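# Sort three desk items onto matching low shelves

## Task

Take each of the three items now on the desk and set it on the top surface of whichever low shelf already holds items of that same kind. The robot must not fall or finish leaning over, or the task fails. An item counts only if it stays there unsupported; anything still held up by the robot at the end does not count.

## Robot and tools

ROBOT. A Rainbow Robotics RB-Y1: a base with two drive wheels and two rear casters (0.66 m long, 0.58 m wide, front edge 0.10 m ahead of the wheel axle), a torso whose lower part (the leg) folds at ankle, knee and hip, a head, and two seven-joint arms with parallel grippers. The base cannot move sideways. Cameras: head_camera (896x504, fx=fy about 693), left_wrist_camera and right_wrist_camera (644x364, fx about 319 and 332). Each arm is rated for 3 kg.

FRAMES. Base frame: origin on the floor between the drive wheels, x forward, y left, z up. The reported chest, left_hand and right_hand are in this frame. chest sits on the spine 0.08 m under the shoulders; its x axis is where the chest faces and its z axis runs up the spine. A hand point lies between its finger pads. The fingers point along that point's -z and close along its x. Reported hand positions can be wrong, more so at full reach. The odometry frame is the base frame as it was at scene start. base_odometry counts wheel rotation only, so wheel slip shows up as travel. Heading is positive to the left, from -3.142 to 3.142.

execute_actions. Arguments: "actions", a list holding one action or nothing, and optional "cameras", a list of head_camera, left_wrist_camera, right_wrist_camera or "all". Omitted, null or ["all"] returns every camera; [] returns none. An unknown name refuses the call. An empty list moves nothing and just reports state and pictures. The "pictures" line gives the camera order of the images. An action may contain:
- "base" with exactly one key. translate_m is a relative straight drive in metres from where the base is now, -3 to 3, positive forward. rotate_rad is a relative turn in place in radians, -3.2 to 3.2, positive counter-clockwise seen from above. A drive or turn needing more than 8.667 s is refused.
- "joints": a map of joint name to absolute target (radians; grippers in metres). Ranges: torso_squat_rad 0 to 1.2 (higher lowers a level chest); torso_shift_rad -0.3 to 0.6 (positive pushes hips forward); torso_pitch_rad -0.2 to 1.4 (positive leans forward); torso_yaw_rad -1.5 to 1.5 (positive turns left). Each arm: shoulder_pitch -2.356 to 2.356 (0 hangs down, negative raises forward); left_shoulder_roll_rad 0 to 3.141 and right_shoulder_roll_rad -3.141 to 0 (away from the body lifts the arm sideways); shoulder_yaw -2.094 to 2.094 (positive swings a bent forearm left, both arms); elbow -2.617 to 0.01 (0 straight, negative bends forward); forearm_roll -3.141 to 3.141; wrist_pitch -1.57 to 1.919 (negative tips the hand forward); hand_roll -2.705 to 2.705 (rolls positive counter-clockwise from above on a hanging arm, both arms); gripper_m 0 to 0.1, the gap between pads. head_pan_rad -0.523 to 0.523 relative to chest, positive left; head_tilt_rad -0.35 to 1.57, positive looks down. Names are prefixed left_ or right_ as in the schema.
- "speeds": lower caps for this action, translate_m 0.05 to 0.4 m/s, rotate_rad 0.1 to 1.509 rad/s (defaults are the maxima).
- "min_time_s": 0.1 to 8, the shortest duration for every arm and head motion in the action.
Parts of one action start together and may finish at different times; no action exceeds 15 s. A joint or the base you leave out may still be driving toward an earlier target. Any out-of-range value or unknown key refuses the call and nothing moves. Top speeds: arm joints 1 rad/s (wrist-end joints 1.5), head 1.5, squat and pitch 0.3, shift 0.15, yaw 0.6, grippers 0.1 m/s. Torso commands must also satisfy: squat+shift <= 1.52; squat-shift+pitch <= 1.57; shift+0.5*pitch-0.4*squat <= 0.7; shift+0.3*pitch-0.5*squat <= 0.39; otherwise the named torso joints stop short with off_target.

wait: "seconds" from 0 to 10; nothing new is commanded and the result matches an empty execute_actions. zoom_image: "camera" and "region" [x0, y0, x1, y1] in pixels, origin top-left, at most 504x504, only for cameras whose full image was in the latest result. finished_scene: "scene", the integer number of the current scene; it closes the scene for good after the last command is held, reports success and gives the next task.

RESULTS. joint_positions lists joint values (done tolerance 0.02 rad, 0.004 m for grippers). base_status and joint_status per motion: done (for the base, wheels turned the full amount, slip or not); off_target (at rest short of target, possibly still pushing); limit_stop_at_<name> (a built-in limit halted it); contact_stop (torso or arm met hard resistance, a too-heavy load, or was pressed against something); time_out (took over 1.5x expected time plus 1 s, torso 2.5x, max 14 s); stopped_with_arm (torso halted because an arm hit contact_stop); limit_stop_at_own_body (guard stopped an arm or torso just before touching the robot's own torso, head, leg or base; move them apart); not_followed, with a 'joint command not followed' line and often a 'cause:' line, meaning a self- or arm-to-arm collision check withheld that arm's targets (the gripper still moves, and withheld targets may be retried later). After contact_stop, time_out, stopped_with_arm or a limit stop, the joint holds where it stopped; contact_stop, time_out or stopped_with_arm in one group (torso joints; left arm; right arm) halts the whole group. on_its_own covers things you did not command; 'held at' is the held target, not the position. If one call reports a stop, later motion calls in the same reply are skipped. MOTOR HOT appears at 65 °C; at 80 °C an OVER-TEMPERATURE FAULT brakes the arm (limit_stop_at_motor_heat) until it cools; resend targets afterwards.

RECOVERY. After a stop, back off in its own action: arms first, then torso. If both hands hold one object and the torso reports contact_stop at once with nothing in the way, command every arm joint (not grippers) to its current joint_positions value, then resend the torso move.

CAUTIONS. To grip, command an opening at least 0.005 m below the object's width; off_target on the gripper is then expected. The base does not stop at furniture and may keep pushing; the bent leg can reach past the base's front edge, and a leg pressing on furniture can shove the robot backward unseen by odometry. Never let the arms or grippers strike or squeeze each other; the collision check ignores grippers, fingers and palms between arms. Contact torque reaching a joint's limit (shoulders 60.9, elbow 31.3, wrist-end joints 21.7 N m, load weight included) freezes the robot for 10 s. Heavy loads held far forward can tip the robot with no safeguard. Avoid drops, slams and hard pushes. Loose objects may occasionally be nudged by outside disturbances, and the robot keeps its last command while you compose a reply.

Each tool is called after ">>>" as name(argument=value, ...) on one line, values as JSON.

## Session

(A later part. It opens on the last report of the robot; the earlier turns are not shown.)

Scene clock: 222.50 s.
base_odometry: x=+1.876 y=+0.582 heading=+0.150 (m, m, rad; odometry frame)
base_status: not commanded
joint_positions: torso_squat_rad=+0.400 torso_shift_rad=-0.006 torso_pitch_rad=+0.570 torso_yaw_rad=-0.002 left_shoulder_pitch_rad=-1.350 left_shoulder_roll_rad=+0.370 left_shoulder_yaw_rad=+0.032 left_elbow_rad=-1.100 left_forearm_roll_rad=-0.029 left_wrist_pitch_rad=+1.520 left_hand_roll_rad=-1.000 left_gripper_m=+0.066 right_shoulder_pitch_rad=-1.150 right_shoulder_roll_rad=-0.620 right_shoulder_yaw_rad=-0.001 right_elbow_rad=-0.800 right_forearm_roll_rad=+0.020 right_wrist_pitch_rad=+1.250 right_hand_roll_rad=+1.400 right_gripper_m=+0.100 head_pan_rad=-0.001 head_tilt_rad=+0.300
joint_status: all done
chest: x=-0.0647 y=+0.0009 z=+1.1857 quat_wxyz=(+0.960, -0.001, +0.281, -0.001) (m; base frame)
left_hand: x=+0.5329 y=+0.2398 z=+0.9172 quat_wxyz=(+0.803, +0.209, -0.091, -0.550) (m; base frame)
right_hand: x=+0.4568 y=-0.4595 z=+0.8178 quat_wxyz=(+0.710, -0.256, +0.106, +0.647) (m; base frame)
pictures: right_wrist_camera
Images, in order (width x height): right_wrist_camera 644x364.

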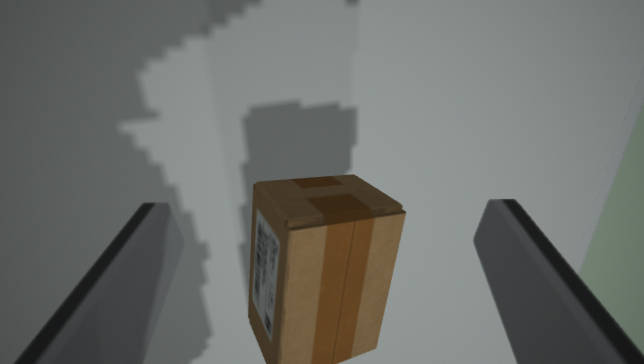

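>>> execute_actions(actions=[{"joints":{"torso_squat_rad":0.54}}], cameras=[])

>>> execute_actions(actions=[{"joints":{"right_gripper_m":0.03}}], cameras=["right_wrist_camera"])

Scene clock: 225.23 s.
base_odometry: x=+1.876 y=+0.582 heading=+0.150 (m, m, rad; odometry frame)
base_status: not commanded
joint_positions: torso_squat_rad=+0.540 torso_shift_rad=-0.006 torso_pitch_rad=+0.569 torso_yaw_rad=-0.002 left_shoulder_pitch_rad=-1.350 left_shoulder_roll_rad=+0.370 left_shoulder_yaw_rad=+0.032 left_elbow_rad=-1.100 left_forearm_roll_rad=-0.029 left_wrist_pitch_rad=+1.520 left_hand_roll_rad=-1.000 left_gripper_m=+0.066 right_shoulder_pitch_rad=-1.152 right_shoulder_roll_rad=-0.622 right_shoulder_yaw_rad=-0.001 right_elbow_rad=-0.801 right_forearm_roll_rad=+0.020 right_wrist_pitch_rad=+1.250 right_hand_roll_rad=+1.400 right_gripper_m=+0.099 head_pan_rad=-0.001 head_tilt_rad=+0.300
joint_status: all done
chest: x=-0.0651 y=+0.0011 z=+1.1415 quat_wxyz=(+0.960, -0.001, +0.281, -0.001) (m; base frame)
left_hand: x=+0.5329 y=+0.2399 z=+0.8736 quat_wxyz=(+0.803, +0.209, -0.092, -0.550) (m; base frame)
right_hand: x=+0.4584 y=-0.4599 z=+0.7764 quat_wxyz=(+0.710, -0.258, +0.105, +0.647) (m; base frame)
pictures: none
No camera images: the call's "cameras" was empty. Leave "cameras" out to get every camera's image.

Scene clock: 226.43 s.
base_odometry: x=+1.876 y=+0.582 heading=+0.150 (m, m, rad; odometry frame)
base_status: not commanded
joint_positions: torso_squat_rad=+0.540 torso_shift_rad=-0.006 torso_pitch_rad=+0.570 torso_yaw_rad=-0.002 left_shoulder_pitch_rad=-1.350 left_shoulder_roll_rad=+0.370 left_shoulder_yaw_rad=+0.032 left_elbow_rad=-1.100 left_forearm_roll_rad=-0.029 left_wrist_pitch_rad=+1.520 left_hand_roll_rad=-1.000 left_gripper_m=+0.066 right_shoulder_pitch_rad=-1.151 right_shoulder_roll_rad=-0.620 right_shoulder_yaw_rad=-0.001 right_elbow_rad=-0.800 right_forearm_roll_rad=+0.020 right_wrist_pitch_rad=+1.250 right_hand_roll_rad=+1.400 right_gripper_m=+0.030 head_pan_rad=-0.001 head_tilt_rad=+0.300
joint_status: all done
chest: x=-0.0646 y=+0.0009 z=+1.1414 quat_wxyz=(+0.960, -0.001, +0.281, -0.001) (m; base frame)
left_hand: x=+0.5331 y=+0.2398 z=+0.8730 quat_wxyz=(+0.803, +0.209, -0.092, -0.550) (m; base frame)
right_hand: x=+0.4575 y=-0.4596 z=+0.7742 quat_wxyz=(+0.710, -0.257, +0.106, +0.647) (m; base frame)
pictures: right_wrist_camera
Images, in order (width x height): right_wrist_camera 644x364.

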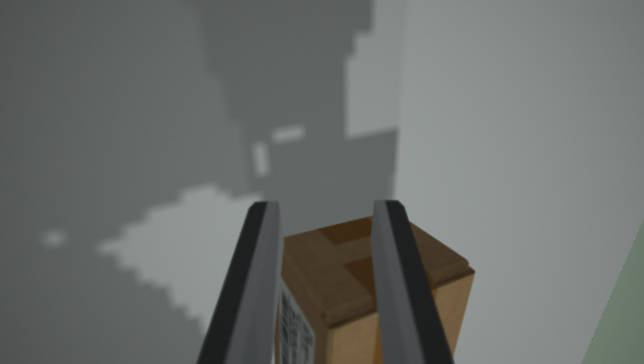

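>>> execute_actions(actions=[{"joints":{"right_gripper_m":0.1,"torso_squat_rad":0.35}}], cameras=[])

>>> execute_actions(actions=[{"joints":{"right_shoulder_roll_rad":-0.58,"right_shoulder_pitch_rad":-1.0,"right_wrist_pitch_rad":1.1}}], cameras=["right_wrist_camera"])

Scene clock: 231.10 s.
base_odometry: x=+1.876 y=+0.582 heading=+0.150 (m, m, rad; odometry frame)
base_status: not commanded
joint_positions: torso_squat_rad=+0.350 torso_shift_rad=-0.006 torso_pitch_rad=+0.570 torso_yaw_rad=-0.002 left_shoulder_pitch_rad=-1.350 left_shoulder_roll_rad=+0.370 left_shoulder_yaw_rad=+0.032 left_elbow_rad=-1.100 left_forearm_roll_rad=-0.029 left_wrist_pitch_rad=+1.520 left_hand_roll_rad=-1.000 left_gripper_m=+0.066 right_shoulder_pitch_rad=-1.150 right_shoulder_roll_rad=-0.620 right_shoulder_yaw_rad=-0.001 right_elbow_rad=-0.800 right_forearm_roll_rad=+0.020 right_wrist_pitch_rad=+1.250 right_hand_roll_rad=+1.400 right_gripper_m=+0.100 head_pan_rad=-0.001 head_tilt_rad=+0.300
joint_status: all done
chest: x=-0.0648 y=+0.0010 z=+1.1985 quat_wxyz=(+0.960, -0.001, +0.281, -0.001) (m; base frame)
left_hand: x=+0.5329 y=+0.2398 z=+0.9300 quat_wxyz=(+0.803, +0.209, -0.091, -0.550) (m; base frame)
right_hand: x=+0.4571 y=-0.4595 z=+0.8310 quat_wxyz=(+0.710, -0.257, +0.106, +0.647) (m; base frame)
pictures: none
No camera images: the call's "cameras" was empty. Leave "cameras" out to get every camera's image.

Scene clock: 232.30 s.
base_odometry: x=+1.876 y=+0.582 heading=+0.150 (m, m, rad; odometry frame)
base_status: not commanded
joint_positions: torso_squat_rad=+0.350 torso_shift_rad=-0.006 torso_pitch_rad=+0.569 torso_yaw_rad=-0.002 left_shoulder_pitch_rad=-1.350 left_shoulder_roll_rad=+0.370 left_shoulder_yaw_rad=+0.032 left_elbow_rad=-1.100 left_forearm_roll_rad=-0.029 left_wrist_pitch_rad=+1.520 left_hand_roll_rad=-1.000 left_gripper_m=+0.066 right_shoulder_pitch_rad=-1.014 right_shoulder_roll_rad=-0.592 right_shoulder_yaw_rad=-0.003 right_elbow_rad=-0.808 right_forearm_roll_rad=+0.022 right_wrist_pitch_rad=+1.102 right_hand_roll_rad=+1.400 right_gripper_m=+0.099 head_pan_rad=-0.001 head_tilt_rad=+0.300
joint_status: right_shoulder_pitch_rad contact_stop (moved +0.136 of +0.150); the others done
chest: x=-0.0654 y=+0.0012 z=+1.1987 quat_wxyz=(+0.960, -0.001, +0.281, -0.001) (m; base frame)
left_hand: x=+0.5326 y=+0.2399 z=+0.9308 quat_wxyz=(+0.803, +0.209, -0.092, -0.550) (m; base frame)
right_hand: x=+0.4228 y=-0.4669 z=+0.7760 quat_wxyz=(+0.694, -0.257, +0.098, +0.666) (m; base frame)
pictures: right_wrist_camera
Images, in order (width x height): right_wrist_camera 644x364.

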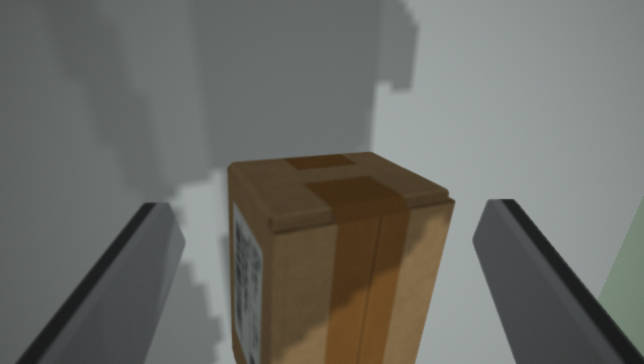

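>>> execute_actions(actions=[{"joints":{"right_gripper_m":0.03}}], cameras=[])

Scene clock: 234.73 s.
base_odometry: x=+1.876 y=+0.582 heading=+0.150 (m, m, rad; odometry frame)
base_status: not commanded
joint_positions: torso_squat_rad=+0.350 torso_shift_rad=-0.006 torso_pitch_rad=+0.570 torso_yaw_rad=-0.002 left_shoulder_pitch_rad=-1.350 left_shoulder_roll_rad=+0.370 left_shoulder_yaw_rad=+0.032 left_elbow_rad=-1.100 left_forearm_roll_rad=-0.029 left_wrist_pitch_rad=+1.520 left_hand_roll_rad=-1.000 left_gripper_m=+0.066 right_shoulder_pitch_rad=-1.012 right_shoulder_roll_rad=-0.590 right_shoulder_yaw_rad=-0.003 right_elbow_rad=-0.806 right_forearm_roll_rad=+0.021 right_wrist_pitch_rad=+1.102 right_hand_roll_rad=+1.400 right_gripper_m=+0.072 head_pan_rad=-0.001 head_tilt_rad=+0.300
joint_status: right_gripper_m off_target (ended at +0.072, target +0.030)
chest: x=-0.0650 y=+0.0010 z=+1.1986 quat_wxyz=(+0.960, -0.001, +0.281, -0.001) (m; base frame)
left_hand: x=+0.5328 y=+0.2398 z=+0.9303 quat_wxyz=(+0.803, +0.209, -0.092, -0.550) (m; base frame)
right_hand: x=+0.4212 y=-0.4667 z=+0.7737 quat_wxyz=(+0.694, -0.255, +0.100, +0.666) (m; base frame)
pictures: none
No camera images: the call's "cameras" was empty. Leave "cameras" out to get every camera's image.

Got it. Repeat the route to the sponge shelf.

>>> execute_actions(actions=[{"base":{"translate_m":-0.4},"joints":{"right_shoulder_pitch_rad":-1.25,"right_wrist_pitch_rad":1.35,"left_shoulder_pitch_rad":-1.15,"left_wrist_pitch_rad":1.65}}], cameras=[])

>>> execute_actions(actions=[{"base":{"rotate_rad":2.58}}], cameras=[])

>>> execute_actions(actions=[{"base":{"translate_m":3.0}}], cameras=[])

>>> execute_actions(actions=[{"base":{"rotate_rad":-1.0},"joints":{"head_tilt_rad":0.5}}], cameras=["head_camera"])

Scene clock: 241.83 s.
base_odometry: x=+1.481 y=+0.522 heading=+0.151 (m, m, rad; odometry frame)
base_status: done
joint_positions: torso_squat_rad=+0.350 torso_shift_rad=-0.006 torso_pitch_rad=+0.570 torso_yaw_rad=-0.002 left_shoulder_pitch_rad=-1.150 left_shoulder_roll_rad=+0.370 left_shoulder_yaw_rad=+0.032 left_elbow_rad=-1.100 left_forearm_roll_rad=-0.029 left_wrist_pitch_rad=+1.650 left_hand_roll_rad=-1.000 left_gripper_m=+0.066 right_shoulder_pitch_rad=-1.250 right_shoulder_roll_rad=-0.590 right_shoulder_yaw_rad=-0.003 right_elbow_rad=-0.806 right_forearm_roll_rad=+0.021 right_wrist_pitch_rad=+1.350 right_hand_roll_rad=+1.400 right_gripper_m=+0.072 head_pan_rad=-0.001 head_tilt_rad=+0.300
joint_status: all done
chest: x=-0.0648 y=+0.0009 z=+1.1985 quat_wxyz=(+0.960, -0.001, +0.281, -0.001) (m; base frame)
left_hand: x=+0.4288 y=+0.2890 z=+0.8318 quat_wxyz=(+0.827, +0.148, +0.059, -0.539) (m; base frame)
right_hand: x=+0.4813 y=-0.4217 z=+0.8612 quat_wxyz=(+0.716, -0.243, +0.093, +0.648) (m; base frame)
pictures: none
No camera images: the call's "cameras" was empty. Leave "cameras" out to get every camera's image.

Scene clock: 246.70 s.
base_odometry: x=+1.481 y=+0.522 heading=+2.731 (m, m, rad; odometry frame)
base_status: done
joint_positions: torso_squat_rad=+0.350 torso_shift_rad=-0.006 torso_pitch_rad=+0.570 torso_yaw_rad=-0.002 left_shoulder_pitch_rad=-1.150 left_shoulder_roll_rad=+0.370 left_shoulder_yaw_rad=+0.032 left_elbow_rad=-1.100 left_forearm_roll_rad=-0.029 left_wrist_pitch_rad=+1.650 left_hand_roll_rad=-1.000 left_gripper_m=+0.066 right_shoulder_pitch_rad=-1.250 right_shoulder_roll_rad=-0.590 right_shoulder_yaw_rad=-0.003 right_elbow_rad=-0.806 right_forearm_roll_rad=+0.021 right_wrist_pitch_rad=+1.350 right_hand_roll_rad=+1.400 right_gripper_m=+0.072 head_pan_rad=-0.001 head_tilt_rad=+0.300
joint_status: not commanded
chest: x=-0.0648 y=+0.0009 z=+1.1985 quat_wxyz=(+0.960, -0.001, +0.281, -0.001) (m; base frame)
left_hand: x=+0.4288 y=+0.2890 z=+0.8318 quat_wxyz=(+0.827, +0.148, +0.059, -0.539) (m; base frame)
right_hand: x=+0.4813 y=-0.4217 z=+0.8612 quat_wxyz=(+0.716, -0.243, +0.093, +0.648) (m; base frame)
pictures: none
No camera images: the call's "cameras" was empty. Leave "cameras" out to get every camera's image.

Scene clock: 255.63 s.
base_odometry: x=-1.270 y=+1.719 heading=+2.731 (m, m, rad; odometry frame)
base_status: done
joint_positions: torso_squat_rad=+0.350 torso_shift_rad=-0.006 torso_pitch_rad=+0.570 torso_yaw_rad=-0.002 left_shoulder_pitch_rad=-1.150 left_shoulder_roll_rad=+0.370 left_shoulder_yaw_rad=+0.032 left_elbow_rad=-1.100 left_forearm_roll_rad=-0.029 left_wrist_pitch_rad=+1.650 left_hand_roll_rad=-1.000 left_gripper_m=+0.066 right_shoulder_pitch_rad=-1.250 right_shoulder_roll_rad=-0.590 right_shoulder_yaw_rad=-0.003 right_elbow_rad=-0.806 right_forearm_roll_rad=+0.021 right_wrist_pitch_rad=+1.350 right_hand_roll_rad=+1.400 right_gripper_m=+0.072 head_pan_rad=-0.001 head_tilt_rad=+0.300
joint_status: not commanded
chest: x=-0.0648 y=+0.0009 z=+1.1985 quat_wxyz=(+0.960, -0.001, +0.281, -0.001) (m; base frame)
left_hand: x=+0.4288 y=+0.2890 z=+0.8317 quat_wxyz=(+0.827, +0.148, +0.059, -0.539) (m; base frame)
right_hand: x=+0.4813 y=-0.4217 z=+0.8612 quat_wxyz=(+0.716, -0.243, +0.093, +0.648) (m; base frame)
pictures: none
No camera images: the call's "cameras" was empty. Leave "cameras" out to get every camera's image.

Scene clock: 258.80 s.
base_odometry: x=-1.270 y=+1.719 heading=+1.732 (m, m, rad; odometry frame)
base_status: done
joint_positions: torso_squat_rad=+0.350 torso_shift_rad=-0.006 torso_pitch_rad=+0.570 torso_yaw_rad=-0.002 left_shoulder_pitch_rad=-1.150 left_shoulder_roll_rad=+0.370 left_shoulder_yaw_rad=+0.032 left_elbow_rad=-1.100 left_forearm_roll_rad=-0.029 left_wrist_pitch_rad=+1.650 left_hand_roll_rad=-1.000 left_gripper_m=+0.066 right_shoulder_pitch_rad=-1.250 right_shoulder_roll_rad=-0.590 right_shoulder_yaw_rad=-0.003 right_elbow_rad=-0.806 right_forearm_roll_rad=+0.021 right_wrist_pitch_rad=+1.350 right_hand_roll_rad=+1.400 right_gripper_m=+0.072 head_pan_rad=-0.001 head_tilt_rad=+0.500
joint_status: all done
chest: x=-0.0648 y=+0.0009 z=+1.1985 quat_wxyz=(+0.960, -0.001, +0.281, -0.001) (m; base frame)
left_hand: x=+0.4288 y=+0.2890 z=+0.8317 quat_wxyz=(+0.827, +0.148, +0.059, -0.539) (m; base frame)
right_hand: x=+0.4813 y=-0.4217 z=+0.8612 quat_wxyz=(+0.716, -0.243, +0.093, +0.648) (m; base frame)
pictures: head_camera
Images, in order (width x height): head_camera 896x504.

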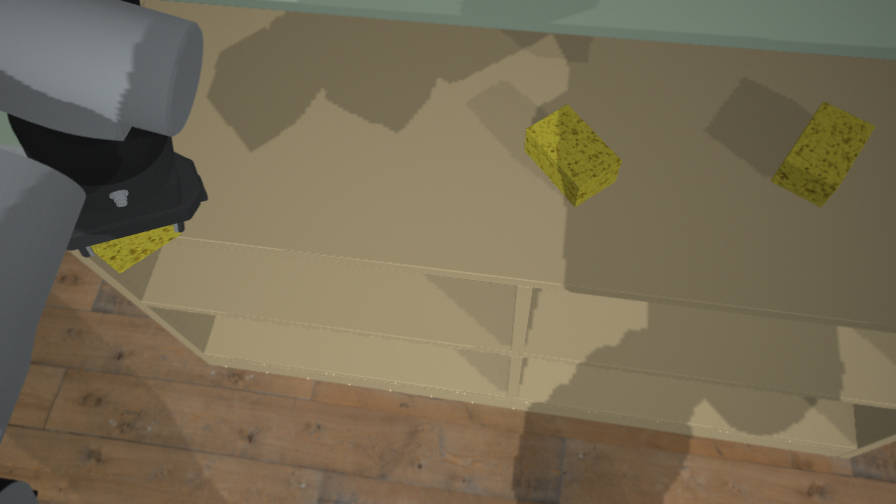

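Drive in 0.15, then squat and release.

>>> execute_actions(actions=[{"base":{"translate_m":0.15},"joints":{"torso_squat_rad":0.55}}], cameras=[])

>>> execute_actions(actions=[{"joints":{"torso_squat_rad":0.8}}], cameras=["head_camera"])

Scene clock: 262.07 s.
base_odometry: x=-1.294 y=+1.867 heading=+1.731 (m, m, rad; odometry frame)
base_status: done
joint_positions: torso_squat_rad=+0.550 torso_shift_rad=-0.006 torso_pitch_rad=+0.570 torso_yaw_rad=-0.002 left_shoulder_pitch_rad=-1.150 left_shoulder_roll_rad=+0.370 left_shoulder_yaw_rad=+0.032 left_elbow_rad=-1.100 left_forearm_roll_rad=-0.029 left_wrist_pitch_rad=+1.650 left_hand_roll_rad=-1.000 left_gripper_m=+0.066 right_shoulder_pitch_rad=-1.250 right_shoulder_roll_rad=-0.590 right_shoulder_yaw_rad=-0.003 right_elbow_rad=-0.806 right_forearm_roll_rad=+0.021 right_wrist_pitch_rad=+1.350 right_hand_roll_rad=+1.400 right_gripper_m=+0.072 head_pan_rad=-0.001 head_tilt_rad=+0.500
joint_status: all done
chest: x=-0.0644 y=+0.0009 z=+1.1377 quat_wxyz=(+0.960, -0.001, +0.281, -0.001) (m; base frame)
left_hand: x=+0.4292 y=+0.2889 z=+0.7709 quat_wxyz=(+0.827, +0.148, +0.059, -0.539) (m; base frame)
right_hand: x=+0.4817 y=-0.4218 z=+0.8003 quat_wxyz=(+0.716, -0.243, +0.093, +0.648) (m; base frame)
pictures: none
No camera images: the call's "cameras" was empty. Leave "cameras" out to get every camera's image.

Scene clock: 263.70 s.
base_odometry: x=-1.294 y=+1.867 heading=+1.731 (m, m, rad; odometry frame)
base_status: not commanded
joint_positions: torso_squat_rad=+0.800 torso_shift_rad=-0.007 torso_pitch_rad=+0.568 torso_yaw_rad=-0.002 left_shoulder_pitch_rad=-1.150 left_shoulder_roll_rad=+0.370 left_shoulder_yaw_rad=+0.032 left_elbow_rad=-1.100 left_forearm_roll_rad=-0.029 left_wrist_pitch_rad=+1.650 left_hand_roll_rad=-1.000 left_gripper_m=+0.066 right_shoulder_pitch_rad=-1.257 right_shoulder_roll_rad=-0.595 right_shoulder_yaw_rad=-0.003 right_elbow_rad=-0.810 right_forearm_roll_rad=+0.023 right_wrist_pitch_rad=+1.349 right_hand_roll_rad=+1.400 right_gripper_m=+0.070 head_pan_rad=-0.001 head_tilt_rad=+0.500
joint_status: all done
chest: x=-0.0649 y=+0.0013 z=+1.0290 quat_wxyz=(+0.960, -0.002, +0.280, -0.001) (m; base frame)
left_hand: x=+0.4296 y=+0.2890 z=+0.6632 quat_wxyz=(+0.827, +0.148, +0.058, -0.539) (m; base frame)
right_hand: x=+0.4867 y=-0.4228 z=+0.6998 quat_wxyz=(+0.715, -0.250, +0.089, +0.647) (m; base frame)
pictures: head_camera
Images, in order (width x height): head_camera 896x504.

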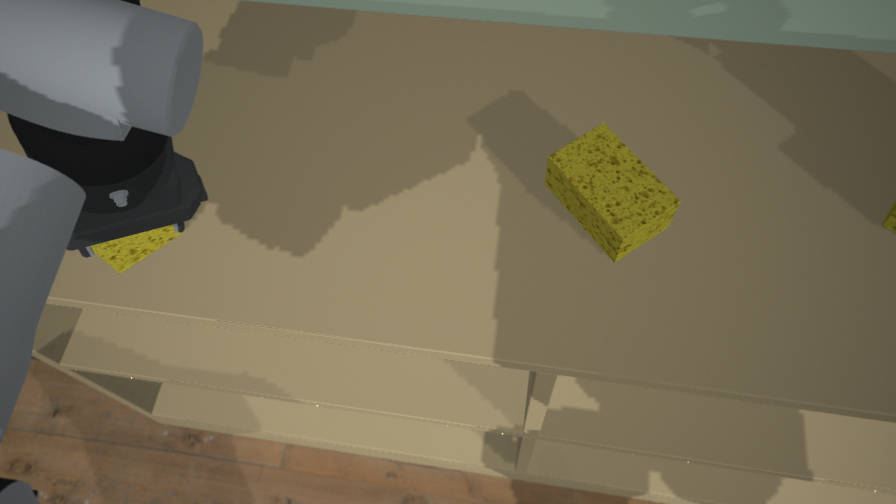

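>>> execute_actions(actions=[{"joints":{"left_gripper_m":0.1}}], cameras=[])

>>> execute_actions(actions=[{"joints":{"torso_squat_rad":0.35}}], cameras=[])

>>> execute_actions(actions=[{"base":{"translate_m":-0.4}}], cameras=[])

>>> execute_actions(actions=[{"base":{"rotate_rad":2.51}}], cameras=[])

>>> execute_actions(actions=[{"base":{"translate_m":2.4}}], cameras=[])

>>> execute_actions(actions=[{"base":{"rotate_rad":-0.95}}], cameras=["head_camera"])

Scene clock: 270.90 s.
base_odometry: x=-1.294 y=+1.867 heading=+1.731 (m, m, rad; odometry frame)
base_status: not commanded
joint_positions: torso_squat_rad=+0.800 torso_shift_rad=-0.007 torso_pitch_rad=+0.568 torso_yaw_rad=-0.002 left_shoulder_pitch_rad=-1.150 left_shoulder_roll_rad=+0.370 left_shoulder_yaw_rad=+0.032 left_elbow_rad=-1.100 left_forearm_roll_rad=-0.029 left_wrist_pitch_rad=+1.650 left_hand_roll_rad=-1.000 left_gripper_m=+0.099 right_shoulder_pitch_rad=-1.257 right_shoulder_roll_rad=-0.595 right_shoulder_yaw_rad=-0.003 right_elbow_rad=-0.810 right_forearm_roll_rad=+0.023 right_wrist_pitch_rad=+1.349 right_hand_roll_rad=+1.400 right_gripper_m=+0.070 head_pan_rad=-0.001 head_tilt_rad=+0.500
joint_status: all done
chest: x=-0.0649 y=+0.0013 z=+1.0290 quat_wxyz=(+0.960, -0.002, +0.280, -0.001) (m; base frame)
left_hand: x=+0.4296 y=+0.2890 z=+0.6632 quat_wxyz=(+0.827, +0.148, +0.058, -0.539) (m; base frame)
right_hand: x=+0.4867 y=-0.4228 z=+0.6998 quat_wxyz=(+0.715, -0.250, +0.089, +0.647) (m; base frame)
pictures: none
No camera images: the call's "cameras" was empty. Leave "cameras" out to get every camera's image.

Scene clock: 273.20 s.
base_odometry: x=-1.294 y=+1.867 heading=+1.731 (m, m, rad; odometry frame)
base_status: not commanded
joint_positions: torso_squat_rad=+0.350 torso_shift_rad=-0.006 torso_pitch_rad=+0.570 torso_yaw_rad=-0.002 left_shoulder_pitch_rad=-1.150 left_shoulder_roll_rad=+0.370 left_shoulder_yaw_rad=+0.032 left_elbow_rad=-1.100 left_forearm_roll_rad=-0.029 left_wrist_pitch_rad=+1.650 left_hand_roll_rad=-1.000 left_gripper_m=+0.099 right_shoulder_pitch_rad=-1.250 right_shoulder_roll_rad=-0.590 right_shoulder_yaw_rad=-0.003 right_elbow_rad=-0.806 right_forearm_roll_rad=+0.021 right_wrist_pitch_rad=+1.350 right_hand_roll_rad=+1.400 right_gripper_m=+0.069 head_pan_rad=-0.001 head_tilt_rad=+0.500
joint_status: all done
chest: x=-0.0648 y=+0.0010 z=+1.1985 quat_wxyz=(+0.960, -0.001, +0.281, -0.001) (m; base frame)
left_hand: x=+0.4288 y=+0.2890 z=+0.8317 quat_wxyz=(+0.827, +0.148, +0.059, -0.539) (m; base frame)
right_hand: x=+0.4815 y=-0.4218 z=+0.8615 quat_wxyz=(+0.716, -0.244, +0.093, +0.648) (m; base frame)
pictures: none
No camera images: the call's "cameras" was empty. Leave "cameras" out to get every camera's image.

Scene clock: 275.77 s.
base_odometry: x=-1.230 y=+1.472 heading=+1.731 (m, m, rad; odometry frame)
base_status: done
joint_positions: torso_squat_rad=+0.350 torso_shift_rad=-0.006 torso_pitch_rad=+0.570 torso_yaw_rad=-0.002 left_shoulder_pitch_rad=-1.150 left_shoulder_roll_rad=+0.370 left_shoulder_yaw_rad=+0.032 left_elbow_rad=-1.100 left_forearm_roll_rad=-0.029 left_wrist_pitch_rad=+1.650 left_hand_roll_rad=-1.000 left_gripper_m=+0.099 right_shoulder_pitch_rad=-1.250 right_shoulder_roll_rad=-0.590 right_shoulder_yaw_rad=-0.003 right_elbow_rad=-0.806 right_forearm_roll_rad=+0.021 right_wrist_pitch_rad=+1.350 right_hand_roll_rad=+1.400 right_gripper_m=+0.069 head_pan_rad=-0.001 head_tilt_rad=+0.500
joint_status: not commanded
chest: x=-0.0648 y=+0.0009 z=+1.1985 quat_wxyz=(+0.960, -0.001, +0.281, -0.001) (m; base frame)
left_hand: x=+0.4288 y=+0.2890 z=+0.8317 quat_wxyz=(+0.827, +0.148, +0.059, -0.539) (m; base frame)
right_hand: x=+0.4814 y=-0.4218 z=+0.8613 quat_wxyz=(+0.716, -0.243, +0.093, +0.648) (m; base frame)
pictures: none
No camera images: the call's "cameras" was empty. Leave "cameras" out to get every camera's image.

Scene clock: 280.60 s.
base_odometry: x=-1.230 y=+1.472 heading=-2.043 (m, m, rad; odometry frame)
base_status: done
joint_positions: torso_squat_rad=+0.350 torso_shift_rad=-0.006 torso_pitch_rad=+0.570 torso_yaw_rad=-0.002 left_shoulder_pitch_rad=-1.150 left_shoulder_roll_rad=+0.370 left_shoulder_yaw_rad=+0.032 left_elbow_rad=-1.100 left_forearm_roll_rad=-0.029 left_wrist_pitch_rad=+1.650 left_hand_roll_rad=-1.000 left_gripper_m=+0.099 right_shoulder_pitch_rad=-1.250 right_shoulder_roll_rad=-0.590 right_shoulder_yaw_rad=-0.003 right_elbow_rad=-0.806 right_forearm_roll_rad=+0.021 right_wrist_pitch_rad=+1.350 right_hand_roll_rad=+1.400 right_gripper_m=+0.069 head_pan_rad=-0.001 head_tilt_rad=+0.500
joint_status: not commanded
chest: x=-0.0648 y=+0.0009 z=+1.1985 quat_wxyz=(+0.960, -0.001, +0.281, -0.001) (m; base frame)
left_hand: x=+0.4288 y=+0.2890 z=+0.8318 quat_wxyz=(+0.827, +0.148, +0.059, -0.539) (m; base frame)
right_hand: x=+0.4814 y=-0.4217 z=+0.8613 quat_wxyz=(+0.716, -0.243, +0.093, +0.648) (m; base frame)
pictures: none
No camera images: the call's "cameras" was empty. Leave "cameras" out to get every camera's image.

Scene clock: 288.03 s.
base_odometry: x=-2.321 y=-0.666 heading=-2.043 (m, m, rad; odometry frame)
base_status: done
joint_positions: torso_squat_rad=+0.350 torso_shift_rad=-0.006 torso_pitch_rad=+0.570 torso_yaw_rad=-0.002 left_shoulder_pitch_rad=-1.150 left_shoulder_roll_rad=+0.370 left_shoulder_yaw_rad=+0.032 left_elbow_rad=-1.100 left_forearm_roll_rad=-0.029 left_wrist_pitch_rad=+1.650 left_hand_roll_rad=-1.000 left_gripper_m=+0.099 right_shoulder_pitch_rad=-1.250 right_shoulder_roll_rad=-0.590 right_shoulder_yaw_rad=-0.003 right_elbow_rad=-0.806 right_forearm_roll_rad=+0.021 right_wrist_pitch_rad=+1.350 right_hand_roll_rad=+1.400 right_gripper_m=+0.069 head_pan_rad=-0.001 head_tilt_rad=+0.500
joint_status: not commanded
chest: x=-0.0648 y=+0.0009 z=+1.1985 quat_wxyz=(+0.960, -0.001, +0.281, -0.001) (m; base frame)
left_hand: x=+0.4288 y=+0.2890 z=+0.8317 quat_wxyz=(+0.827, +0.148, +0.059, -0.539) (m; base frame)
right_hand: x=+0.4814 y=-0.4217 z=+0.8612 quat_wxyz=(+0.716, -0.243, +0.093, +0.648) (m; base frame)
pictures: none
No camera images: the call's "cameras" was empty. Leave "cameras" out to get every camera's image.

Scene clock: 291.13 s.
base_odometry: x=-2.321 y=-0.666 heading=-2.992 (m, m, rad; odometry frame)
base_status: done
joint_positions: torso_squat_rad=+0.350 torso_shift_rad=-0.006 torso_pitch_rad=+0.570 torso_yaw_rad=-0.002 left_shoulder_pitch_rad=-1.150 left_shoulder_roll_rad=+0.370 left_shoulder_yaw_rad=+0.032 left_elbow_rad=-1.100 left_forearm_roll_rad=-0.029 left_wrist_pitch_rad=+1.650 left_hand_roll_rad=-1.000 left_gripper_m=+0.099 right_shoulder_pitch_rad=-1.250 right_shoulder_roll_rad=-0.590 right_shoulder_yaw_rad=-0.003 right_elbow_rad=-0.806 right_forearm_roll_rad=+0.021 right_wrist_pitch_rad=+1.350 right_hand_roll_rad=+1.400 right_gripper_m=+0.069 head_pan_rad=-0.001 head_tilt_rad=+0.500
joint_status: not commanded
chest: x=-0.0648 y=+0.0009 z=+1.1985 quat_wxyz=(+0.960, -0.001, +0.281, -0.001) (m; base frame)
left_hand: x=+0.4288 y=+0.2890 z=+0.8317 quat_wxyz=(+0.827, +0.148, +0.059, -0.539) (m; base frame)
right_hand: x=+0.4813 y=-0.4217 z=+0.8612 quat_wxyz=(+0.716, -0.243, +0.093, +0.648) (m; base frame)
pictures: head_camera
Images, in order (width x height): head_camera 896x504.

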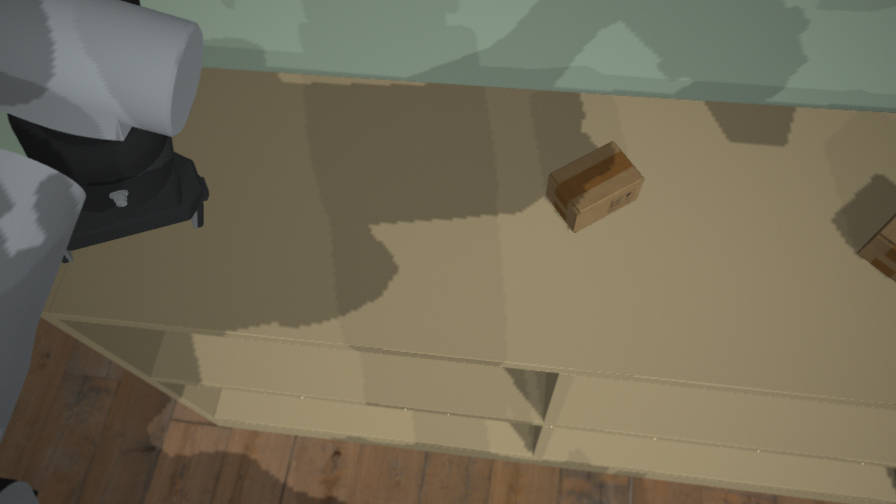

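>>> execute_actions(actions=[{"joints":{"right_shoulder_roll_rad":-0.35,"left_shoulder_pitch_rad":-1.4}}], cameras=["head_camera"])

Scene clock: 293.70 s.
base_odometry: x=-2.321 y=-0.666 heading=-2.992 (m, m, rad; odometry frame)
base_status: not commanded
joint_positions: torso_squat_rad=+0.350 torso_shift_rad=-0.006 torso_pitch_rad=+0.570 torso_yaw_rad=-0.002 left_shoulder_pitch_rad=-1.400 left_shoulder_roll_rad=+0.370 left_shoulder_yaw_rad=+0.032 left_elbow_rad=-1.100 left_forearm_roll_rad=-0.029 left_wrist_pitch_rad=+1.650 left_hand_roll_rad=-1.000 left_gripper_m=+0.099 right_shoulder_pitch_rad=-1.250 right_shoulder_roll_rad=-0.350 right_shoulder_yaw_rad=-0.002 right_elbow_rad=-0.806 right_forearm_roll_rad=+0.021 right_wrist_pitch_rad=+1.350 right_hand_roll_rad=+1.400 right_gripper_m=+0.069 head_pan_rad=-0.001 head_tilt_rad=+0.500
joint_status: all done
chest: x=-0.0648 y=+0.0009 z=+1.1985 quat_wxyz=(+0.960, -0.001, +0.281, -0.001) (m; base frame)
left_hand: x=+0.5207 y=+0.2358 z=+0.9472 quat_wxyz=(+0.812, +0.193, -0.056, -0.548) (m; base frame)
right_hand: x=+0.4651 y=-0.2738 z=+0.7991 quat_wxyz=(+0.684, -0.159, +0.045, +0.711) (m; base frame)
pictures: head_camera
Images, in order (width x height): head_camera 896x504.

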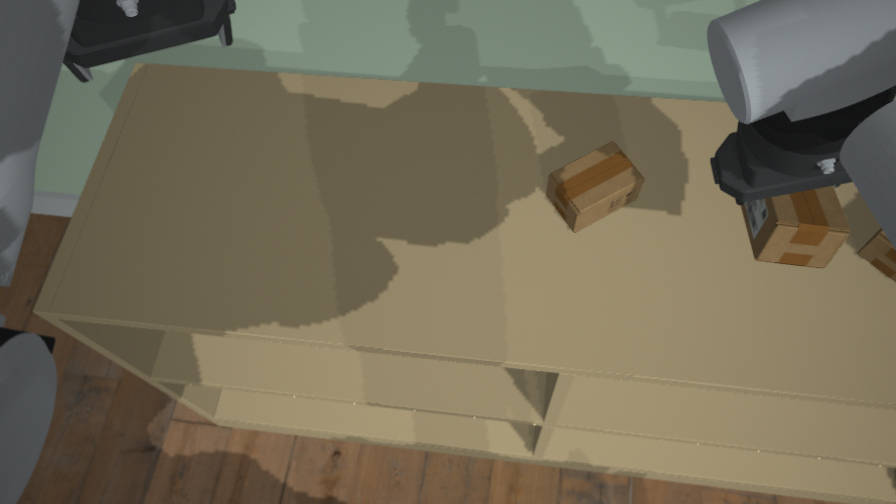

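>>> execute_actions(actions=[{"joints":{"torso_squat_rad":0.72}}], cameras=[])

>>> execute_actions(actions=[{"joints":{"right_gripper_m":0.1}}], cameras=[])

>>> execute_actions(actions=[{"joints":{"torso_squat_rad":0.35}}], cameras=["head_camera"])

Scene clock: 299.27 s.
base_odometry: x=-2.321 y=-0.666 heading=-2.992 (m, m, rad; odometry frame)
base_status: not commanded
joint_positions: torso_squat_rad=+0.720 torso_shift_rad=-0.006 torso_pitch_rad=+0.569 torso_yaw_rad=-0.002 left_shoulder_pitch_rad=-1.400 left_shoulder_roll_rad=+0.370 left_shoulder_yaw_rad=+0.032 left_elbow_rad=-1.100 left_forearm_roll_rad=-0.029 left_wrist_pitch_rad=+1.650 left_hand_roll_rad=-1.000 left_gripper_m=+0.099 right_shoulder_pitch_rad=-1.252 right_shoulder_roll_rad=-0.350 right_shoulder_yaw_rad=-0.002 right_elbow_rad=-0.807 right_forearm_roll_rad=+0.021 right_wrist_pitch_rad=+1.350 right_hand_roll_rad=+1.400 right_gripper_m=+0.068 head_pan_rad=-0.001 head_tilt_rad=+0.500
joint_status: all done
chest: x=-0.0644 y=+0.0009 z=+1.0673 quat_wxyz=(+0.960, -0.001, +0.281, -0.001) (m; base frame)
left_hand: x=+0.5213 y=+0.2358 z=+0.8163 quat_wxyz=(+0.812, +0.193, -0.056, -0.548) (m; base frame)
right_hand: x=+0.4669 y=-0.2735 z=+0.6694 quat_wxyz=(+0.683, -0.160, +0.044, +0.711) (m; base frame)
pictures: none
No camera images: the call's "cameras" was empty. Leave "cameras" out to get every camera's image.

Scene clock: 300.47 s.
base_odometry: x=-2.321 y=-0.666 heading=-2.992 (m, m, rad; odometry frame)
base_status: not commanded
joint_positions: torso_squat_rad=+0.720 torso_shift_rad=-0.006 torso_pitch_rad=+0.570 torso_yaw_rad=-0.002 left_shoulder_pitch_rad=-1.400 left_shoulder_roll_rad=+0.370 left_shoulder_yaw_rad=+0.032 left_elbow_rad=-1.100 left_forearm_roll_rad=-0.029 left_wrist_pitch_rad=+1.650 left_hand_roll_rad=-1.000 left_gripper_m=+0.099 right_shoulder_pitch_rad=-1.251 right_shoulder_roll_rad=-0.350 right_shoulder_yaw_rad=-0.002 right_elbow_rad=-0.806 right_forearm_roll_rad=+0.021 right_wrist_pitch_rad=+1.350 right_hand_roll_rad=+1.400 right_gripper_m=+0.100 head_pan_rad=-0.001 head_tilt_rad=+0.500
joint_status: all done
chest: x=-0.0641 y=+0.0009 z=+1.0672 quat_wxyz=(+0.960, -0.001, +0.281, -0.001) (m; base frame)
left_hand: x=+0.5214 y=+0.2358 z=+0.8160 quat_wxyz=(+0.812, +0.193, -0.056, -0.548) (m; base frame)
right_hand: x=+0.4662 y=-0.2739 z=+0.6683 quat_wxyz=(+0.684, -0.159, +0.045, +0.711) (m; base frame)
pictures: none
No camera images: the call's "cameras" was empty. Leave "cameras" out to get every camera's image.

Scene clock: 302.50 s.
base_odometry: x=-2.321 y=-0.666 heading=-2.992 (m, m, rad; odometry frame)
base_status: not commanded
joint_positions: torso_squat_rad=+0.350 torso_shift_rad=-0.006 torso_pitch_rad=+0.570 torso_yaw_rad=-0.002 left_shoulder_pitch_rad=-1.400 left_shoulder_roll_rad=+0.370 left_shoulder_yaw_rad=+0.032 left_elbow_rad=-1.100 left_forearm_roll_rad=-0.029 left_wrist_pitch_rad=+1.650 left_hand_roll_rad=-1.000 left_gripper_m=+0.099 right_shoulder_pitch_rad=-1.250 right_shoulder_roll_rad=-0.350 right_shoulder_yaw_rad=-0.002 right_elbow_rad=-0.806 right_forearm_roll_rad=+0.021 right_wrist_pitch_rad=+1.350 right_hand_roll_rad=+1.400 right_gripper_m=+0.100 head_pan_rad=-0.001 head_tilt_rad=+0.500
joint_status: all done
chest: x=-0.0648 y=+0.0010 z=+1.1985 quat_wxyz=(+0.960, -0.001, +0.281, -0.001) (m; base frame)
left_hand: x=+0.5206 y=+0.2359 z=+0.9471 quat_wxyz=(+0.812, +0.193, -0.056, -0.548) (m; base frame)
right_hand: x=+0.4653 y=-0.2739 z=+0.7994 quat_wxyz=(+0.684, -0.159, +0.045, +0.711) (m; base frame)
pictures: head_camera
Images, in order (width x height): head_camera 896x504.

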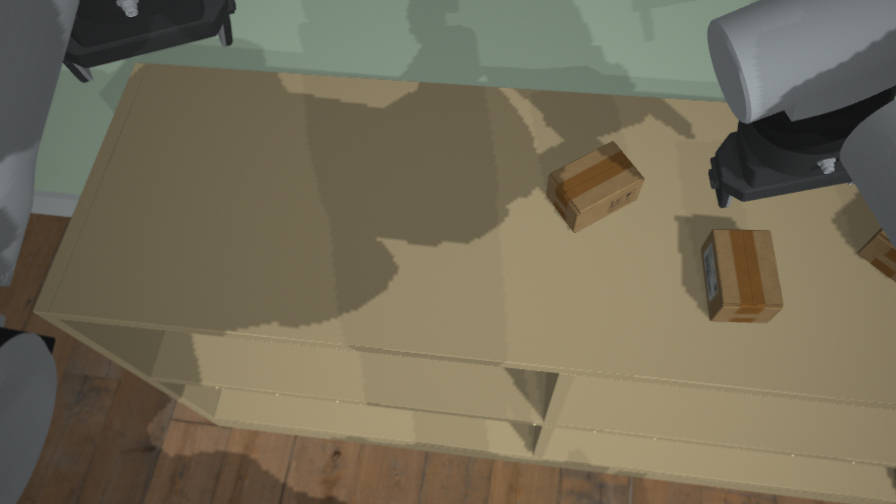

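>>> finished_scene(scene=2)

The scene is finished: the task was done.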